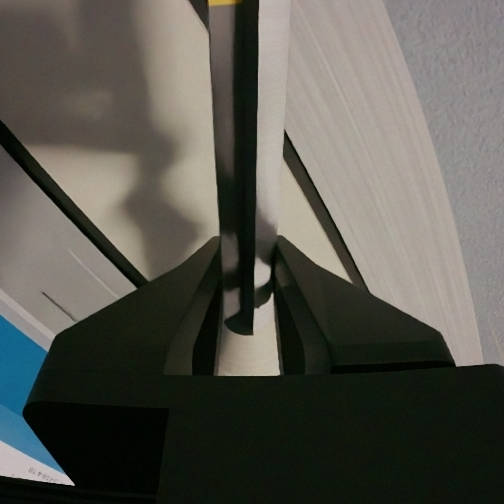

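Call:
{"name": "execute_actions", "arguments": {
  "actions": [
    {"rows": [
[0.411,1.192,0.755,-0.995,0.038,-1.630,-0.865,-0.360,1.272,0.829,-0.936,-0.093,1.855,-0.80],
[0.411,1.197,0.755,-0.992,0.038,-1.630,-0.865,-0.358,1.278,0.829,-0.926,-0.093,1.838,-0.80],
[0.411,1.203,0.755,-0.992,0.038,-1.630,-0.865,-0.357,1.284,0.829,-0.920,-0.093,1.820,-0.80],
[0.411,1.210,0.755,-0.992,0.038,-1.630,-0.865,-0.357,1.291,0.829,-0.915,-0.093,1.800,-0.80],
[0.411,1.218,0.755,-0.992,0.038,-1.630,-0.865,-0.357,1.298,0.829,-0.910,-0.093,1.780,-0.80],
[0.411,1.226,0.755,-0.992,0.038,-1.630,-0.865,-0.357,1.305,0.829,-0.905,-0.093,1.762,-0.80],
[0.411,1.234,0.755,-0.992,0.038,-1.630,-0.865,-0.357,1.312,0.829,-0.901,-0.093,1.748,-0.80],
[0.411,1.242,0.755,-0.992,0.038,-1.630,-0.865,-0.357,1.319,0.829,-0.898,-0.093,1.739,-0.80],
[0.411,1.249,0.755,-0.992,0.038,-1.630,-0.865,-0.357,1.325,0.829,-0.895,-0.093,1.734,-0.80],
[0.411,1.255,0.755,-0.992,0.038,-1.630,-0.865,-0.357,1.331,0.829,-0.893,-0.093,1.733,-0.80],
[0.411,1.260,0.755,-0.992,0.038,-1.630,-0.865,-0.357,1.336,0.829,-0.893,-0.093,1.733,-0.80],
[0.411,1.264,0.755,-0.992,0.038,-1.630,-0.865,-0.357,1.340,0.829,-0.893,-0.093,1.733,-0.80],
[0.411,1.268,0.755,-0.992,0.038,-1.630,-0.865,-0.357,1.344,0.829,-0.893,-0.093,1.733,-0.80],
[0.411,1.271,0.755,-0.992,0.038,-1.630,-0.865,-0.357,1.347,0.829,-0.893,-0.093,1.733,-0.80],
[0.411,1.274,0.755,-0.992,0.038,-1.630,-0.865,-0.357,1.350,0.829,-0.893,-0.093,1.733,-0.80]
], "steps": 15}
  ],
  "pictures": false
}}

Call:
{"name": "execute_actions", "arguments": {
  "actions": [
    {"rows": [
[0.411,1.277,0.753,-0.992,0.038,-1.630,-0.865,-0.357,1.353,0.827,-0.896,-0.093,1.733,-0.80],
[0.411,1.280,0.751,-0.992,0.038,-1.630,-0.865,-0.357,1.356,0.825,-0.900,-0.093,1.733,-0.80],
[0.411,1.283,0.749,-0.992,0.038,-1.630,-0.865,-0.357,1.359,0.823,-0.904,-0.093,1.733,-0.80],
[0.411,1.286,0.747,-0.992,0.038,-1.630,-0.865,-0.357,1.362,0.821,-0.908,-0.093,1.733,-0.80],
[0.411,1.289,0.745,-0.992,0.038,-1.630,-0.865,-0.357,1.365,0.819,-0.910,-0.093,1.733,-0.80],
[0.411,1.292,0.744,-0.992,0.038,-1.630,-0.865,-0.357,1.368,0.817,-0.910,-0.093,1.733,-0.80],
[0.411,1.295,0.743,-0.992,0.038,-1.630,-0.865,-0.357,1.371,0.815,-0.910,-0.093,1.733,-0.80],
[0.411,1.298,0.742,-0.992,0.038,-1.630,-0.865,-0.357,1.374,0.814,-0.910,-0.093,1.733,-0.80],
[0.411,1.301,0.742,-0.992,0.038,-1.630,-0.865,-0.357,1.377,0.814,-0.910,-0.093,1.733,-0.80],
[0.411,1.303,0.742,-0.992,0.038,-1.630,-0.865,-0.357,1.380,0.814,-0.910,-0.093,1.733,-0.80],
[0.411,1.305,0.742,-0.992,0.038,-1.630,-0.865,-0.357,1.382,0.814,-0.910,-0.093,1.733,-0.80],
[0.411,1.307,0.742,-0.992,0.038,-1.630,-0.865,-0.357,1.384,0.814,-0.910,-0.093,1.733,-0.80],
[0.411,1.309,0.742,-0.992,0.038,-1.630,-0.865,-0.357,1.386,0.814,-0.910,-0.093,1.733,-0.80],
[0.411,1.311,0.742,-0.992,0.038,-1.630,-0.865,-0.357,1.388,0.814,-0.910,-0.093,1.733,-0.80],
[0.411,1.312,0.742,-0.992,0.038,-1.630,-0.865,-0.357,1.390,0.814,-0.910,-0.093,1.733,-0.80]
], "steps": 15}
  ],
  "pictures": false
}}

Call:
{"name": "execute_actions", "arguments": {
  "actions": [
    {"steps": 8}
  ]
}}

Scene clock: 420.40 s of 5840.00 s.
left_arm: end_effector_position=(+0.3118, +0.3982, +0.0664) grip_measured=-0.819 end_effector_quat_wxyz=(-0.004, +0.866, -0.499, +0.020) | right_arm: end_effector_position=(+0.3125, -0.4143, +0.0635) grip_measured=-0.665 end_effector_quat_wxyz=(+0.001, +0.834, +0.549, +0.059)
Joint positions: left_arm=[ 0.41   1.268  0.717 -0.991  0.029 -1.618  0.009] | right_arm=[-0.355  1.358  0.785 -0.914 -0.085  1.751  0.016]
Joint velocities: left_arm=[-0.015  0.073 -0.012 -0.012 -0.022 -0.081  0.   ] | right_arm=[-0.005  0.142  0.002 -0.007 -0.007 -0.125 -0.001]
Joint torques (N m, as the arm reports them, + toward a larger angle): left_arm=[-1.05 -5.79 11.69  0.01  0.36  0.07] | right_arm=[ -0.46 -10.14  12.     1.53  -0.37  -0.11]
Motor temperatures (°C, as the motors report them): left_arm=[24 27 46 24 23 24] | right_arm=[25 27 52 26 27 25]
Steps of this call (steps 1 to 15: the robot went on to your last target; steps 16 to 90: nothing new was sent; then 50.10 s passed at rest; steps 91 to 105: all 15 steps of this action). Readings (joint positions):
91: left_arm=[0.410 1.188 0.717 -0.991 0.029 -1.618] | right_arm=[-0.355 1.288 0.785 -0.943 -0.085 1.866]
92: left_arm=[0.410 1.188 0.717 -0.991 0.029 -1.618] | right_arm=[-0.355 1.288 0.785 -0.943 -0.085 1.862]
94: left_arm=[0.410 1.191 0.717 -0.991 0.029 -1.618] | right_arm=[-0.355 1.289 0.785 -0.943 -0.085 1.847]
98: left_arm=[0.410 1.217 0.717 -0.991 0.029 -1.618] | right_arm=[-0.355 1.306 0.785 -0.928 -0.085 1.797]
105: the state above

Scene clock: 420.90 s of 5840.00 s.
left_arm: end_effector_position=(+0.3102, +0.3972, +0.0586) grip_measured=-0.819 end_effector_quat_wxyz=(+0.008, +0.867, -0.498, +0.013) | right_arm: end_effector_position=(+0.3100, -0.4137, +0.0517) grip_measured=-0.665 end_effector_quat_wxyz=(-0.012, +0.831, +0.554, +0.047)
Joint positions: left_arm=[ 0.41   1.296  0.717 -0.991  0.03  -1.62   0.009] | right_arm=[-0.355  1.394  0.785 -0.914 -0.085  1.74   0.016]
Joint velocities: left_arm=[-0.015 -0.005 -0.022 -0.002 -0.066 -0.007 -0.002] | right_arm=[-0.015  0.024 -0.007 -0.007  0.051 -0.007 -0.   ]
Joint torques (N m, as the arm reports them, + toward a larger angle): left_arm=[-1.03 -4.76 10.45 -0.05  0.33  0.04] | right_arm=[ -0.86 -10.29  10.65   0.8   -0.37  -0.1 ]
Motor temperatures (°C, as the motors report them): left_arm=[24 27 46 24 23 24] | right_arm=[25 27 52 26 27 25]
Steps of this call (steps 1 to 15: all 15 steps of this action). Readings (joint positions):
1: left_arm=[0.410 1.271 0.717 -0.991 0.029 -1.618] | right_arm=[-0.355 1.362 0.785 -0.914 -0.085 1.749]
2: left_arm=[0.410 1.273 0.717 -0.991 0.029 -1.618] | right_arm=[-0.355 1.365 0.785 -0.914 -0.085 1.747]
4: left_arm=[0.410 1.276 0.717 -0.991 0.029 -1.619] | right_arm=[-0.355 1.368 0.785 -0.914 -0.085 1.744]
8: left_arm=[0.410 1.285 0.717 -0.991 0.029 -1.619] | right_arm=[-0.355 1.375 0.785 -0.914 -0.085 1.741]
15: the state above

Scene clock: 421.17 s of 5840.00 s.
left_arm: end_effector_position=(+0.3102, +0.3972, +0.0586) grip_measured=-0.819 end_effector_quat_wxyz=(+0.008, +0.867, -0.498, +0.013) | right_arm: end_effector_position=(+0.3099, -0.4137, +0.0516) grip_measured=-0.665 end_effector_quat_wxyz=(-0.012, +0.831, +0.554, +0.047)
Joint positions: left_arm=[ 0.41   1.296  0.717 -0.991  0.03  -1.62   0.009] | right_arm=[-0.355  1.394  0.785 -0.914 -0.085  1.739  0.016]
Joint velocities: left_arm=[-0.015  0.015 -0.012 -0.007  0.022  0.037 -0.001] | right_arm=[ 0.005 -0.015  0.002  0.007  0.022  0.007  0.   ]
Joint torques (N m, as the arm reports them, + toward a larger angle): left_arm=[-1.01 -4.83 10.34 -0.05  0.34  0.04] | right_arm=[-0.26 -9.8  10.67  0.87 -0.36 -0.1 ]
Motor temperatures (°C, as the motors report them): left_arm=[24 27 46 24 23 24] | right_arm=[25 27 52 26 27 25]
Steps of this call (steps 1 to 8: the robot went on to your last target). Readings (joint positions):
1: left_arm=[0.410 1.296 0.717 -0.991 0.030 -1.620] | right_arm=[-0.355 1.394 0.785 -0.914 -0.085 1.739]
2: left_arm=[0.410 1.296 0.717 -0.991 0.030 -1.620] | right_arm=[-0.355 1.394 0.785 -0.914 -0.085 1.739]
4: left_arm=[0.410 1.296 0.717 -0.991 0.030 -1.620] | right_arm=[-0.355 1.394 0.785 -0.914 -0.085 1.739]
8: the state above
camera_calibration (this result's frames):
cam_left_wrist: T_world_to_cam=[[0.858996, 0.511787, -0.0141611, -0.46781], [0.41372, -0.677572, 0.608056, 0.10782], [0.3016, -0.528176, -0.793768, 0.283283], [0, 0, 0, 1]] pos_world=[0.271801, 0.462098, 0.152676]
cam_right_wrist: T_world_to_cam=[[-0.920168, 0.390265, -0.0313603, 0.446695], [0.272757, 0.696444, 0.663754, 0.173285], [0.280881, 0.602212, -0.747293, 0.322198], [0, 0, 0, 1]] pos_world=[0.273271, -0.489044, 0.139766]

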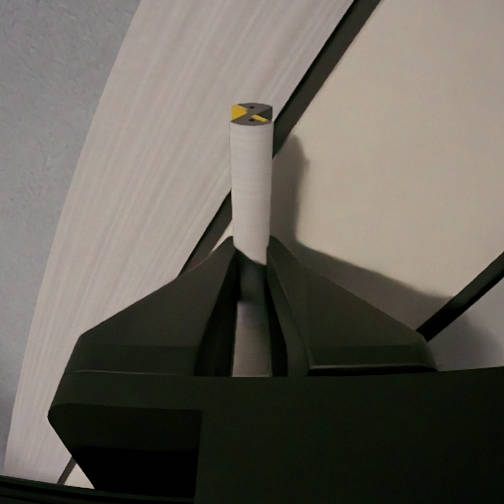

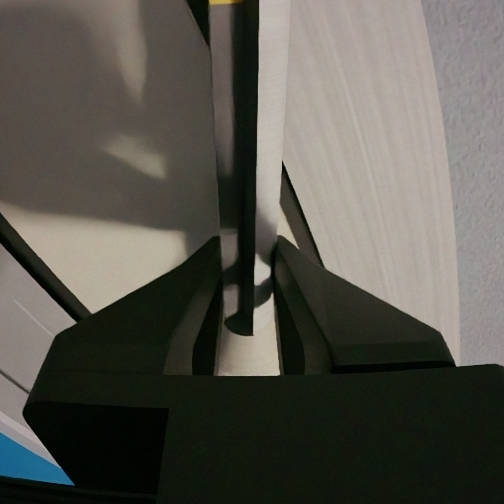

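Call:
{"name": "execute_actions", "arguments": {
  "actions": [
    {"rows": [
[0.411,1.310,0.742,-0.992,0.041,-1.625,-0.865,-0.356,1.392,0.814,-0.912,-0.093,1.737,-0.78],
[0.411,1.309,0.742,-0.992,0.044,-1.622,-0.865,-0.356,1.394,0.814,-0.912,-0.093,1.739,-0.76],
[0.411,1.309,0.742,-0.992,0.047,-1.620,-0.865,-0.356,1.396,0.814,-0.912,-0.093,1.739,-0.74],
[0.411,1.310,0.742,-0.992,0.050,-1.620,-0.865,-0.356,1.398,0.814,-0.912,-0.093,1.739,-0.72],
[0.411,1.311,0.742,-0.992,0.053,-1.620,-0.865,-0.356,1.400,0.814,-0.912,-0.093,1.739,-0.71],
[0.411,1.312,0.742,-0.992,0.056,-1.620,-0.865,-0.356,1.402,0.814,-0.912,-0.093,1.739,-0.71],
[0.411,1.314,0.742,-0.992,0.059,-1.620,-0.865,-0.356,1.403,0.814,-0.912,-0.093,1.739,-0.71],
[0.411,1.316,0.742,-0.992,0.061,-1.620,-0.865,-0.356,1.404,0.814,-0.912,-0.093,1.739,-0.71],
[0.411,1.318,0.742,-0.992,0.062,-1.620,-0.865,-0.356,1.404,0.814,-0.912,-0.093,1.739,-0.71],
[0.411,1.320,0.742,-0.992,0.062,-1.620,-0.865,-0.356,1.404,0.814,-0.912,-0.093,1.739,-0.71],
[0.411,1.320,0.742,-0.992,0.062,-1.620,-0.86,-0.356,1.404,0.814,-0.912,-0.093,1.739,-0.71],
[0.411,1.320,0.742,-0.992,0.062,-1.620,-0.855,-0.356,1.404,0.814,-0.912,-0.093,1.739,-0.705]
], "steps": 12}
  ],
  "pictures": false
}}

Call:
{"name": "execute_actions", "arguments": {
  "actions": [
    {"rows": [
[0.411,1.316,0.740,-0.992,0.059,-1.620,-0.848,-0.356,1.402,0.812,-0.912,-0.090,1.739,-0.696],
[0.411,1.312,0.738,-0.992,0.057,-1.620,-0.842,-0.356,1.400,0.810,-0.912,-0.088,1.739,-0.689],
[0.411,1.309,0.736,-0.992,0.056,-1.620,-0.836,-0.356,1.399,0.808,-0.912,-0.087,1.739,-0.683],
[0.411,1.308,0.736,-0.992,0.056,-1.620,-0.831,-0.356,1.399,0.808,-0.912,-0.087,1.739,-0.678],
[0.411,1.308,0.736,-0.992,0.056,-1.620,-0.826,-0.356,1.399,0.808,-0.912,-0.087,1.739,-0.673],
[0.411,1.308,0.736,-0.992,0.056,-1.620,-0.822,-0.356,1.399,0.808,-0.912,-0.087,1.739,-0.669],
[0.411,1.308,0.736,-0.992,0.056,-1.620,-0.818,-0.356,1.399,0.808,-0.912,-0.087,1.739,-0.665],
[0.411,1.308,0.736,-0.992,0.056,-1.620,-0.814,-0.356,1.399,0.808,-0.912,-0.087,1.739,-0.661],
[0.411,1.308,0.736,-0.992,0.056,-1.620,-0.810,-0.356,1.399,0.808,-0.912,-0.087,1.739,-0.657],
[0.411,1.308,0.736,-0.992,0.056,-1.620,-0.805,-0.356,1.399,0.808,-0.912,-0.087,1.739,-0.652],
[0.411,1.308,0.736,-0.992,0.056,-1.620,-0.798,-0.356,1.399,0.808,-0.912,-0.087,1.739,-0.646],
[0.411,1.308,0.736,-0.992,0.056,-1.620,-0.790,-0.356,1.399,0.808,-0.912,-0.087,1.739,-0.638],
[0.411,1.308,0.736,-0.992,0.056,-1.620,-0.778,-0.356,1.399,0.808,-0.912,-0.087,1.739,-0.628],
[0.411,1.308,0.736,-0.992,0.056,-1.620,-0.762,-0.356,1.399,0.808,-0.912,-0.087,1.739,-0.614],
[0.411,1.308,0.736,-0.992,0.056,-1.620,-0.74,-0.356,1.399,0.808,-0.912,-0.087,1.739,-0.595]
], "steps": 15}
  ],
  "pictures": false
}}

Call:
{"name": "execute_actions", "arguments": {
  "actions": [
    {"rows": [
[0.411,1.308,0.736,-0.992,0.056,-1.620,-0.71,-0.356,1.399,0.808,-0.912,-0.087,1.739,-0.57],
[0.411,1.308,0.736,-0.992,0.056,-1.620,-0.67,-0.356,1.399,0.808,-0.912,-0.087,1.739,-0.54],
[0.411,1.308,0.736,-0.992,0.056,-1.620,-0.62,-0.356,1.399,0.808,-0.912,-0.087,1.739,-0.50],
[0.411,1.308,0.736,-0.992,0.056,-1.620,-0.56,-0.356,1.399,0.808,-0.912,-0.087,1.739,-0.45],
[0.411,1.308,0.736,-0.992,0.056,-1.620,-0.50,-0.356,1.399,0.808,-0.912,-0.087,1.739,-0.40],
[0.411,1.308,0.736,-0.992,0.056,-1.620,-0.44,-0.356,1.399,0.808,-0.912,-0.087,1.739,-0.35],
[0.411,1.308,0.736,-0.992,0.056,-1.620,-0.38,-0.356,1.399,0.808,-0.912,-0.087,1.739,-0.30],
[0.411,1.308,0.736,-0.992,0.056,-1.620,-0.32,-0.356,1.399,0.808,-0.912,-0.087,1.739,-0.26],
[0.411,1.308,0.736,-0.992,0.056,-1.620,-0.26,-0.356,1.399,0.808,-0.912,-0.087,1.739,-0.22],
[0.411,1.308,0.736,-0.992,0.056,-1.620,-0.20,-0.356,1.399,0.808,-0.912,-0.087,1.739,-0.18]
], "steps": 13}
  ]
}}

Scene clock: 447.20 s of 5840.00 s.
left_arm: end_effector_position=(+0.3113, +0.3945, +0.0577) grip_measured=-0.819 end_effector_quat_wxyz=(+0.014, +0.867, -0.498, +0.019) | right_arm: end_effector_position=(+0.3099, -0.4136, +0.0513) grip_measured=-0.665 end_effector_quat_wxyz=(-0.013, +0.831, +0.554, +0.047)
Joint positions: left_arm=[ 0.41   1.299  0.717 -0.991  0.047 -1.62   0.009] | right_arm=[-0.355  1.395  0.785 -0.914 -0.085  1.739  0.016]
Joint velocities: left_arm=[-0.005 -0.005  0.002  0.022 -0.066 -0.022 -0.   ] | right_arm=[-0.005 -0.015  0.002 -0.007  0.051  0.066 -0.001]
Joint torques (N m, as the arm reports them, + toward a larger angle): left_arm=[-1.11 -4.49 10.37 -0.03  0.56  0.13] | right_arm=[-0.44 -8.68 10.65  0.77 -0.35 -0.03]
Motor temperatures (°C, as the motors report them): left_arm=[24 27 44 24 23 24] | right_arm=[25 27 50 26 27 25]
Steps of this call (steps 1 to 15: the robot went on to your last target; steps 16 to 90: nothing new was sent; then 22.63 s passed at rest; steps 91 to 102: all 12 steps of this action). Readings (joint positions):
91: left_arm=[0.410 1.296 0.717 -0.991 0.030 -1.620] | right_arm=[-0.355 1.394 0.785 -0.914 -0.085 1.739]
92: left_arm=[0.410 1.296 0.717 -0.991 0.031 -1.620] | right_arm=[-0.355 1.394 0.785 -0.914 -0.085 1.739]
94: left_arm=[0.410 1.296 0.717 -0.991 0.035 -1.620] | right_arm=[-0.355 1.394 0.785 -0.914 -0.085 1.739]
98: left_arm=[0.410 1.297 0.717 -0.991 0.045 -1.620] | right_arm=[-0.355 1.395 0.785 -0.914 -0.085 1.739]
102: the state above

Scene clock: 447.70 s of 5840.00 s.
left_arm: end_effector_position=(+0.3116, +0.3939, +0.0578) grip_measured=-0.751 end_effector_quat_wxyz=(+0.015, +0.867, -0.498, +0.021) | right_arm: end_effector_position=(+0.3099, -0.4138, +0.0513) grip_measured=-0.606 end_effector_quat_wxyz=(-0.012, +0.831, +0.554, +0.046)
Joint positions: left_arm=[ 0.41   1.299  0.717 -0.991  0.051 -1.62   0.012] | right_arm=[-0.355  1.395  0.785 -0.914 -0.084  1.739  0.019]
Joint velocities: left_arm=[-0.015 -0.005 -0.017 -0.007  0.022  0.007  0.019] | right_arm=[ 0.005 -0.015 -0.002 -0.007 -0.007 -0.022  0.016]
Joint torques (N m, as the arm reports them, + toward a larger angle): left_arm=[-1.07 -5.44  9.74 -0.03  0.18  0.14] | right_arm=[-0.69 -9.36 10.18  0.79 -0.07 -0.03]
Motor temperatures (°C, as the motors report them): left_arm=[24 27 44 24 23 24] | right_arm=[25 27 50 26 27 25]
Steps of this call (steps 1 to 15: all 15 steps of this action). Readings (joint positions):
1: left_arm=[0.410 1.299 0.717 -0.991 0.047 -1.620] | right_arm=[-0.355 1.395 0.785 -0.914 -0.085 1.739]
2: left_arm=[0.410 1.299 0.717 -0.991 0.047 -1.620] | right_arm=[-0.355 1.395 0.785 -0.914 -0.084 1.739]
4: left_arm=[0.410 1.299 0.717 -0.991 0.047 -1.620] | right_arm=[-0.355 1.395 0.785 -0.914 -0.084 1.739]
8: left_arm=[0.410 1.299 0.717 -0.991 0.047 -1.620] | right_arm=[-0.355 1.395 0.785 -0.914 -0.084 1.739]
15: the state above

Scene clock: 448.13 s of 5840.00 s.
left_arm: end_effector_position=(+0.3117, +0.3938, +0.0578) grip_measured=-0.202 end_effector_quat_wxyz=(+0.015, +0.867, -0.498, +0.021) | right_arm: end_effector_position=(+0.3099, -0.4138, +0.0513) grip_measured=-0.183 end_effector_quat_wxyz=(-0.012, +0.831, +0.554, +0.046)
Joint positions: left_arm=[ 0.41   1.299  0.717 -0.991  0.052 -1.62   0.037] | right_arm=[-0.355  1.395  0.785 -0.914 -0.084  1.739  0.038]
Joint velocities: left_arm=[-0.005  0.015  0.007 -0.007  0.037  0.051  0.001] | right_arm=[-0.005  0.005 -0.002 -0.002 -0.037 -0.037 -0.002]
Joint torques (N m, as the arm reports them, + toward a larger angle): left_arm=[-1.03 -5.    9.81 -0.16  0.21  0.14] | right_arm=[-0.43 -8.86 10.23  0.75 -0.13 -0.03]
Motor temperatures (°C, as the motors report them): left_arm=[24 27 44 24 23 24] | right_arm=[25 27 50 26 27 25]
Steps of this call (steps 1 to 13: all 13 steps of this action). Readings (joint positions):
1: left_arm=[0.410 1.299 0.717 -0.991 0.051 -1.620] | right_arm=[-0.355 1.395 0.785 -0.914 -0.084 1.739]
2: left_arm=[0.410 1.299 0.717 -0.991 0.052 -1.620] | right_arm=[-0.355 1.395 0.785 -0.914 -0.084 1.739]
4: left_arm=[0.410 1.299 0.717 -0.991 0.052 -1.620] | right_arm=[-0.355 1.395 0.785 -0.914 -0.084 1.739]
8: left_arm=[0.410 1.299 0.717 -0.991 0.052 -1.620] | right_arm=[-0.355 1.395 0.785 -0.914 -0.084 1.739]
13: the state above
camera_calibration (this result's frames):
cam_left_wrist: T_world_to_cam=[[0.859099, 0.511462, -0.018864, -0.466986], [0.409442, -0.664688, 0.624938, 0.100657], [0.307093, -0.544607, -0.780447, 0.284361], [0, 0, 0, 1]] pos_world=[0.272649, 0.460616, 0.150215]
cam_right_wrist: T_world_to_cam=[[-0.920183, 0.39028, -0.0307395, 0.44663], [0.273389, 0.696812, 0.663108, 0.173549], [0.280217, 0.601777, -0.747892, 0.322154], [0, 0, 0, 1]] pos_world=[0.273261, -0.489106, 0.139584]

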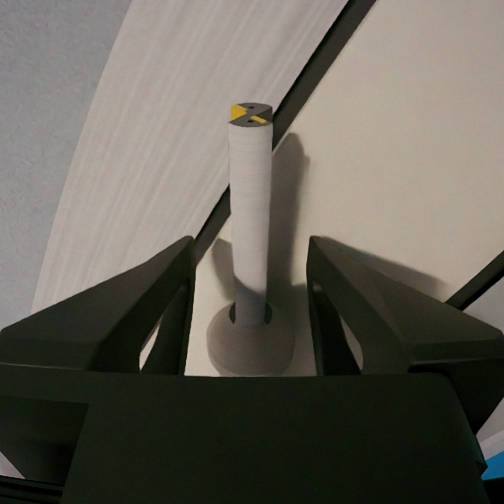

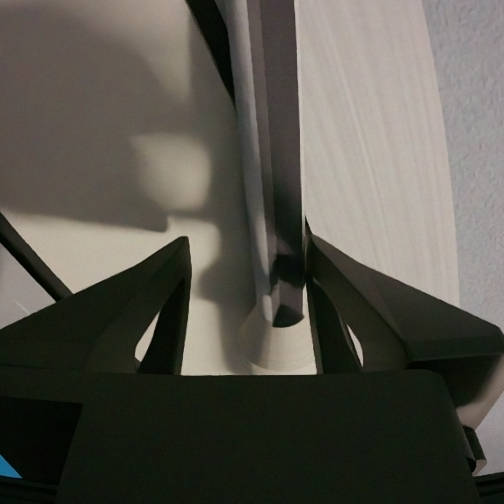

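Call:
{"name": "execute_actions", "arguments": {
  "actions": []
}}

Scene clock: 450.83 s of 5840.00 s.
left_arm: end_effector_position=(+0.3117, +0.3938, +0.0578) grip_measured=-0.202 end_effector_quat_wxyz=(+0.015, +0.867, -0.498, +0.021) | right_arm: end_effector_position=(+0.3099, -0.4138, +0.0513) grip_measured=-0.183 end_effector_quat_wxyz=(-0.012, +0.831, +0.554, +0.046)
Joint positions: left_arm=[ 0.41   1.299  0.717 -0.991  0.052 -1.62   0.038] | right_arm=[-0.355  1.395  0.785 -0.914 -0.084  1.739  0.038]
Joint velocities: left_arm=[-0.005 -0.005 -0.002 -0.012  0.007  0.007  0.   ] | right_arm=[-0.005 -0.015  0.002 -0.007 -0.066 -0.022 -0.001]
Joint torques (N m, as the arm reports them, + toward a larger angle): left_arm=[-1.02 -5.41  9.81 -0.06  0.21  0.13] | right_arm=[-0.4  -9.18 10.17  0.76 -0.1  -0.03]
Motor temperatures (°C, as the motors report them): left_arm=[24 27 44 24 23 24] | right_arm=[25 27 49 26 27 25]
Steps of this call (steps 1 to 15: the robot went on to your last target; steps 16 to 81: nothing new was sent). Readings (joint positions):
1: left_arm=[0.410 1.299 0.717 -0.991 0.052 -1.620] | right_arm=[-0.355 1.395 0.785 -0.914 -0.084 1.739]
2: left_arm=[0.410 1.299 0.717 -0.991 0.052 -1.620] | right_arm=[-0.355 1.395 0.785 -0.914 -0.084 1.739]
4: left_arm=[0.410 1.299 0.717 -0.991 0.052 -1.620] | right_arm=[-0.355 1.395 0.785 -0.914 -0.084 1.739]
8: left_arm=[0.410 1.299 0.717 -0.991 0.052 -1.620] | right_arm=[-0.355 1.395 0.785 -0.914 -0.084 1.739]
81: the state above
All arms were judged still, so your last target was given up. Only a new action makes them travel on or press farther. Fingers that are still opening or closing keep moving.
camera_calibration (this result's frames):
cam_left_wrist: T_world_to_cam=[[0.859099, 0.511462, -0.018864, -0.466986], [0.409442, -0.664688, 0.624938, 0.100657], [0.307093, -0.544607, -0.780447, 0.284361], [0, 0, 0, 1]] pos_world=[0.272649, 0.460616, 0.150215]
cam_right_wrist: T_world_to_cam=[[-0.920183, 0.39028, -0.0307395, 0.44663], [0.273389, 0.696812, 0.663108, 0.173549], [0.280217, 0.601777, -0.747892, 0.322154], [0, 0, 0, 1]] pos_world=[0.273261, -0.489106, 0.139584]

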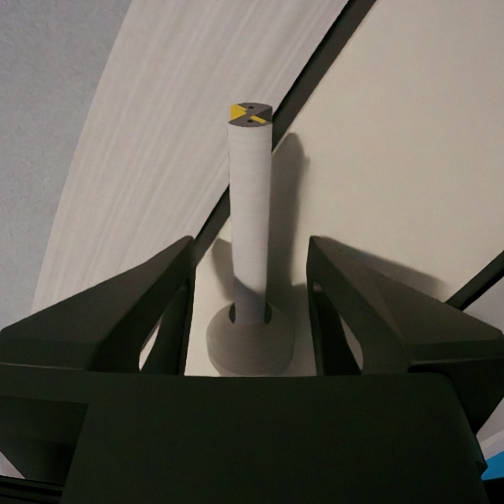

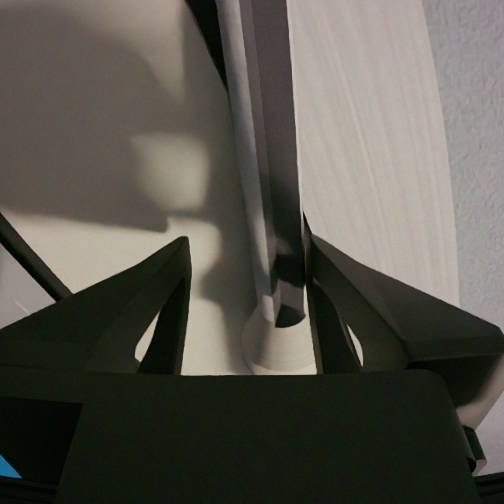

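Call:
{"name": "zoom_image", "arguments": {
  "camera": "cam_right_wrist",
  "region": [180, 200, 360, 380]
}}

Call:
{"name": "zoom_image", "arguments": {
  "camera": "cam_right_wrist",
  "region": [160, 0, 360, 200]
}}

Region (180, 200, 360, 380) of cam_right_wrist's 504x504 image, scaled by 2.800, with more detail than that image has.

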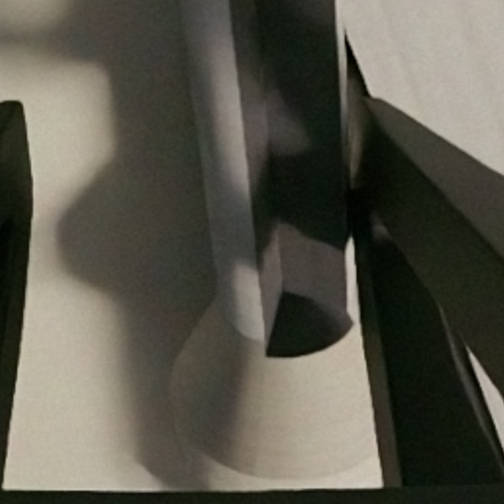

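Region (160, 0, 360, 200) of cam_right_wrist's 504x504 image, scaled by 2.520, with more detail than that image has.

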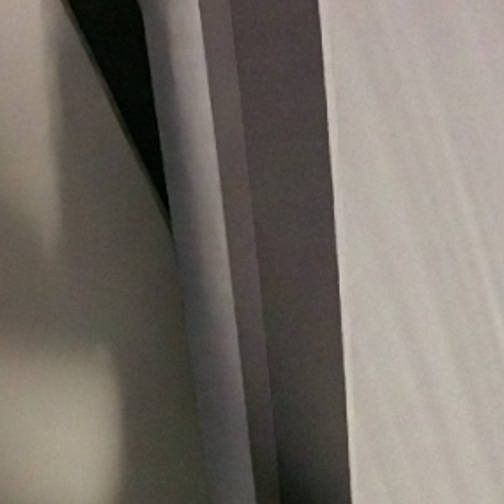

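Call:
{"name": "execute_actions", "arguments": {
  "actions": [
    {"rows": [
[0.411,1.302,0.736,-0.992,0.054,-1.620,-0.20,-0.356,1.397,0.808,-0.912,-0.086,1.739,-0.17],
[0.411,1.302,0.736,-0.992,0.054,-1.620,-0.20,-0.356,1.397,0.808,-0.912,-0.086,1.739,-0.16],
[0.411,1.302,0.736,-0.992,0.054,-1.620,-0.20,-0.356,1.397,0.808,-0.912,-0.086,1.739,-0.15],
[0.411,1.302,0.736,-0.992,0.054,-1.620,-0.20,-0.356,1.397,0.808,-0.912,-0.086,1.739,-0.14],
[0.411,1.302,0.736,-0.992,0.054,-1.620,-0.20,-0.356,1.397,0.808,-0.912,-0.086,1.739,-0.13],
[0.411,1.302,0.736,-0.992,0.054,-1.620,-0.20,-0.356,1.397,0.808,-0.912,-0.086,1.739,-0.12],
[0.411,1.302,0.736,-0.992,0.054,-1.620,-0.20,-0.356,1.397,0.808,-0.912,-0.086,1.739,-0.11],
[0.411,1.302,0.736,-0.992,0.054,-1.620,-0.20,-0.356,1.397,0.808,-0.912,-0.086,1.739,-0.10],
[0.411,1.302,0.736,-0.992,0.054,-1.620,-0.20,-0.356,1.397,0.808,-0.912,-0.086,1.739,-0.09],
[0.411,1.302,0.736,-0.992,0.054,-1.620,-0.20,-0.356,1.397,0.808,-0.912,-0.086,1.739,-0.08],
[0.411,1.302,0.736,-0.992,0.054,-1.620,-0.20,-0.356,1.397,0.808,-0.912,-0.086,1.739,-0.07],
[0.411,1.302,0.736,-0.992,0.054,-1.620,-0.20,-0.356,1.397,0.808,-0.912,-0.086,1.739,-0.06],
[0.411,1.302,0.736,-0.992,0.054,-1.620,-0.20,-0.356,1.397,0.808,-0.912,-0.086,1.739,-0.05],
[0.411,1.302,0.736,-0.992,0.054,-1.620,-0.20,-0.356,1.397,0.808,-0.912,-0.086,1.739,-0.04],
[0.411,1.302,0.736,-0.992,0.054,-1.620,-0.20,-0.356,1.397,0.808,-0.912,-0.086,1.739,-0.03]
], "steps": 15}
  ]
}}

Call:
{"name": "execute_actions", "arguments": {
  "actions": [
    {"steps": 30}
  ]
}}

Scene clock: 467.40 s of 5840.00 s.
left_arm: end_effector_position=(+0.3117, +0.3938, +0.0578) grip_measured=-0.202 end_effector_quat_wxyz=(+0.015, +0.867, -0.498, +0.021) | right_arm: end_effector_position=(+0.3099, -0.4138, +0.0513) grip_measured=-0.037 end_effector_quat_wxyz=(-0.012, +0.831, +0.554, +0.046)
Joint positions: left_arm=[ 0.41   1.299  0.717 -0.991  0.052 -1.62   0.038] | right_arm=[-0.355  1.395  0.785 -0.914 -0.084  1.739  0.045]
Joint velocities: left_arm=[ 0.005 -0.005 -0.012  0.017 -0.007 -0.022  0.   ] | right_arm=[-0.005 -0.015  0.002 -0.002 -0.022 -0.007  0.01 ]
Joint torques (N m, as the arm reports them, + toward a larger angle): left_arm=[-0.99 -5.88  9.8  -0.06  0.14  0.13] | right_arm=[-0.39 -9.1  10.23  0.77 -0.05 -0.03]
Motor temperatures (°C, as the motors report them): left_arm=[24 27 43 24 23 24] | right_arm=[25 27 49 26 27 25]
Steps of this call (steps 1 to 90: nothing new was sent; then 13.07 s passed at rest; steps 91 to 105: all 15 steps of this action). Readings (joint positions):
91: left_arm=[0.410 1.299 0.717 -0.991 0.052 -1.620] | right_arm=[-0.355 1.395 0.785 -0.914 -0.084 1.739]
92: left_arm=[0.410 1.299 0.717 -0.991 0.052 -1.620] | right_arm=[-0.355 1.395 0.785 -0.914 -0.084 1.739]
94: left_arm=[0.410 1.299 0.717 -0.991 0.052 -1.620] | right_arm=[-0.355 1.395 0.785 -0.914 -0.084 1.739]
98: left_arm=[0.410 1.299 0.717 -0.991 0.052 -1.620] | right_arm=[-0.355 1.395 0.785 -0.914 -0.084 1.739]
105: the state above
camera_calibration (this result's frames):
cam_left_wrist: T_world_to_cam=[[0.859099, 0.511462, -0.018864, -0.466986], [0.409442, -0.664688, 0.624938, 0.100657], [0.307093, -0.544607, -0.780447, 0.284361], [0, 0, 0, 1]] pos_world=[0.272649, 0.460616, 0.150215]
cam_right_wrist: T_world_to_cam=[[-0.920183, 0.39028, -0.0307395, 0.44663], [0.273389, 0.696812, 0.663108, 0.173549], [0.280217, 0.601777, -0.747892, 0.322154], [0, 0, 0, 1]] pos_world=[0.273261, -0.489106, 0.139584]

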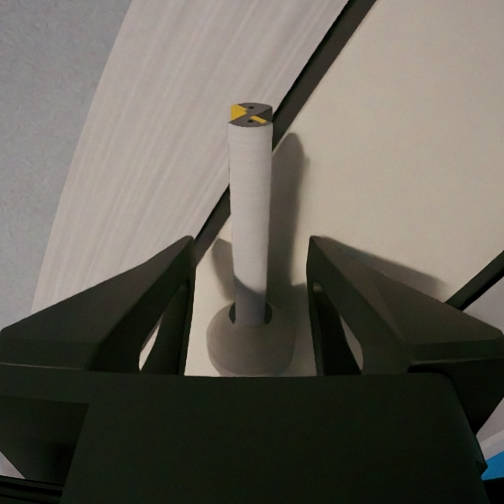

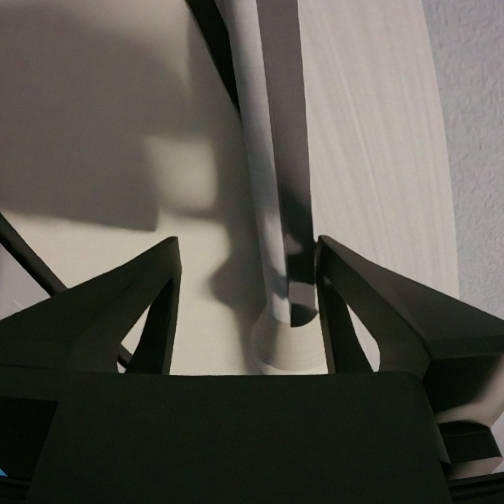

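Scene clock: 468.40 s of 5840.00 s.
left_arm: end_effector_position=(+0.3117, +0.3938, +0.0578) grip_measured=-0.202 end_effector_quat_wxyz=(+0.015, +0.867, -0.498, +0.021) | right_arm: end_effector_position=(+0.3099, -0.4138, +0.0513) grip_measured=-0.033 end_effector_quat_wxyz=(-0.012, +0.831, +0.554, +0.046)
Joint positions: left_arm=[ 0.41   1.299  0.717 -0.991  0.052 -1.62   0.038] | right_arm=[-0.355  1.395  0.785 -0.914 -0.084  1.739  0.045]
Joint velocities: left_arm=[ 0.005 -0.005 -0.002 -0.002 -0.066 -0.007 -0.   ] | right_arm=[ 0.015 -0.005 -0.002  0.002  0.081 -0.066 -0.003]
Joint torques (N m, as the arm reports them, + toward a larger angle): left_arm=[-1.01 -5.84  9.82 -0.06  0.14  0.13] | right_arm=[-0.41 -9.3  10.2   0.79 -0.06 -0.03]
Motor temperatures (°C, as the motors report them): left_arm=[24 27 43 24 23 24] | right_arm=[25 27 49 26 27 25]
Steps of this call (steps 1 to 15: the robot went on to your last target; steps 16 to 30: nothing new was sent). Readings (joint positions):
1: left_arm=[0.410 1.299 0.717 -0.991 0.052 -1.620] | right_arm=[-0.355 1.395 0.785 -0.914 -0.084 1.739]
2: left_arm=[0.410 1.299 0.717 -0.991 0.052 -1.620] | right_arm=[-0.355 1.395 0.785 -0.914 -0.084 1.739]
4: left_arm=[0.410 1.299 0.717 -0.991 0.052 -1.620] | right_arm=[-0.355 1.395 0.785 -0.914 -0.084 1.739]
8: left_arm=[0.410 1.299 0.717 -0.991 0.052 -1.620] | right_arm=[-0.355 1.395 0.785 -0.914 -0.084 1.739]
30: the state above
All arms were judged still, so your last target was given up. Only a new action makes them travel on or press farther. Fingers that are still opening or closing keep moving.
camera_calibration (this result's frames):
cam_left_wrist: T_world_to_cam=[[0.859099, 0.511462, -0.018864, -0.466986], [0.409442, -0.664688, 0.624938, 0.100657], [0.307093, -0.544607, -0.780447, 0.284361], [0, 0, 0, 1]] pos_world=[0.272649, 0.460616, 0.150215]
cam_right_wrist: T_world_to_cam=[[-0.920183, 0.39028, -0.0307395, 0.44663], [0.273389, 0.696812, 0.663108, 0.173549], [0.280217, 0.601777, -0.747892, 0.322154], [0, 0, 0, 1]] pos_world=[0.273261, -0.489106, 0.139584]

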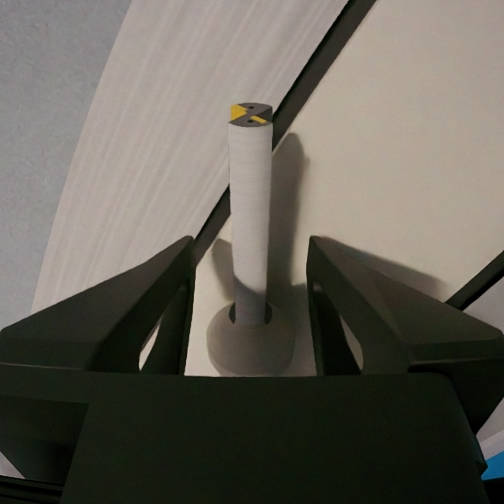

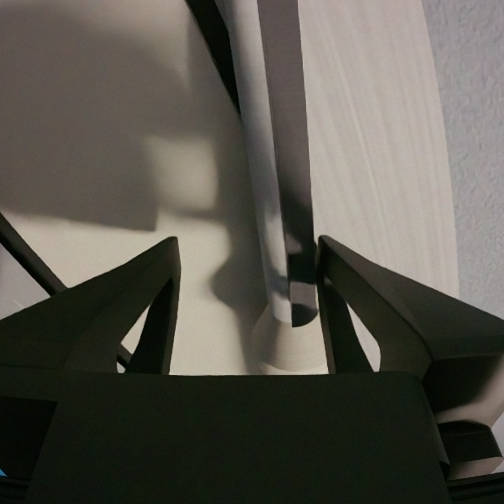

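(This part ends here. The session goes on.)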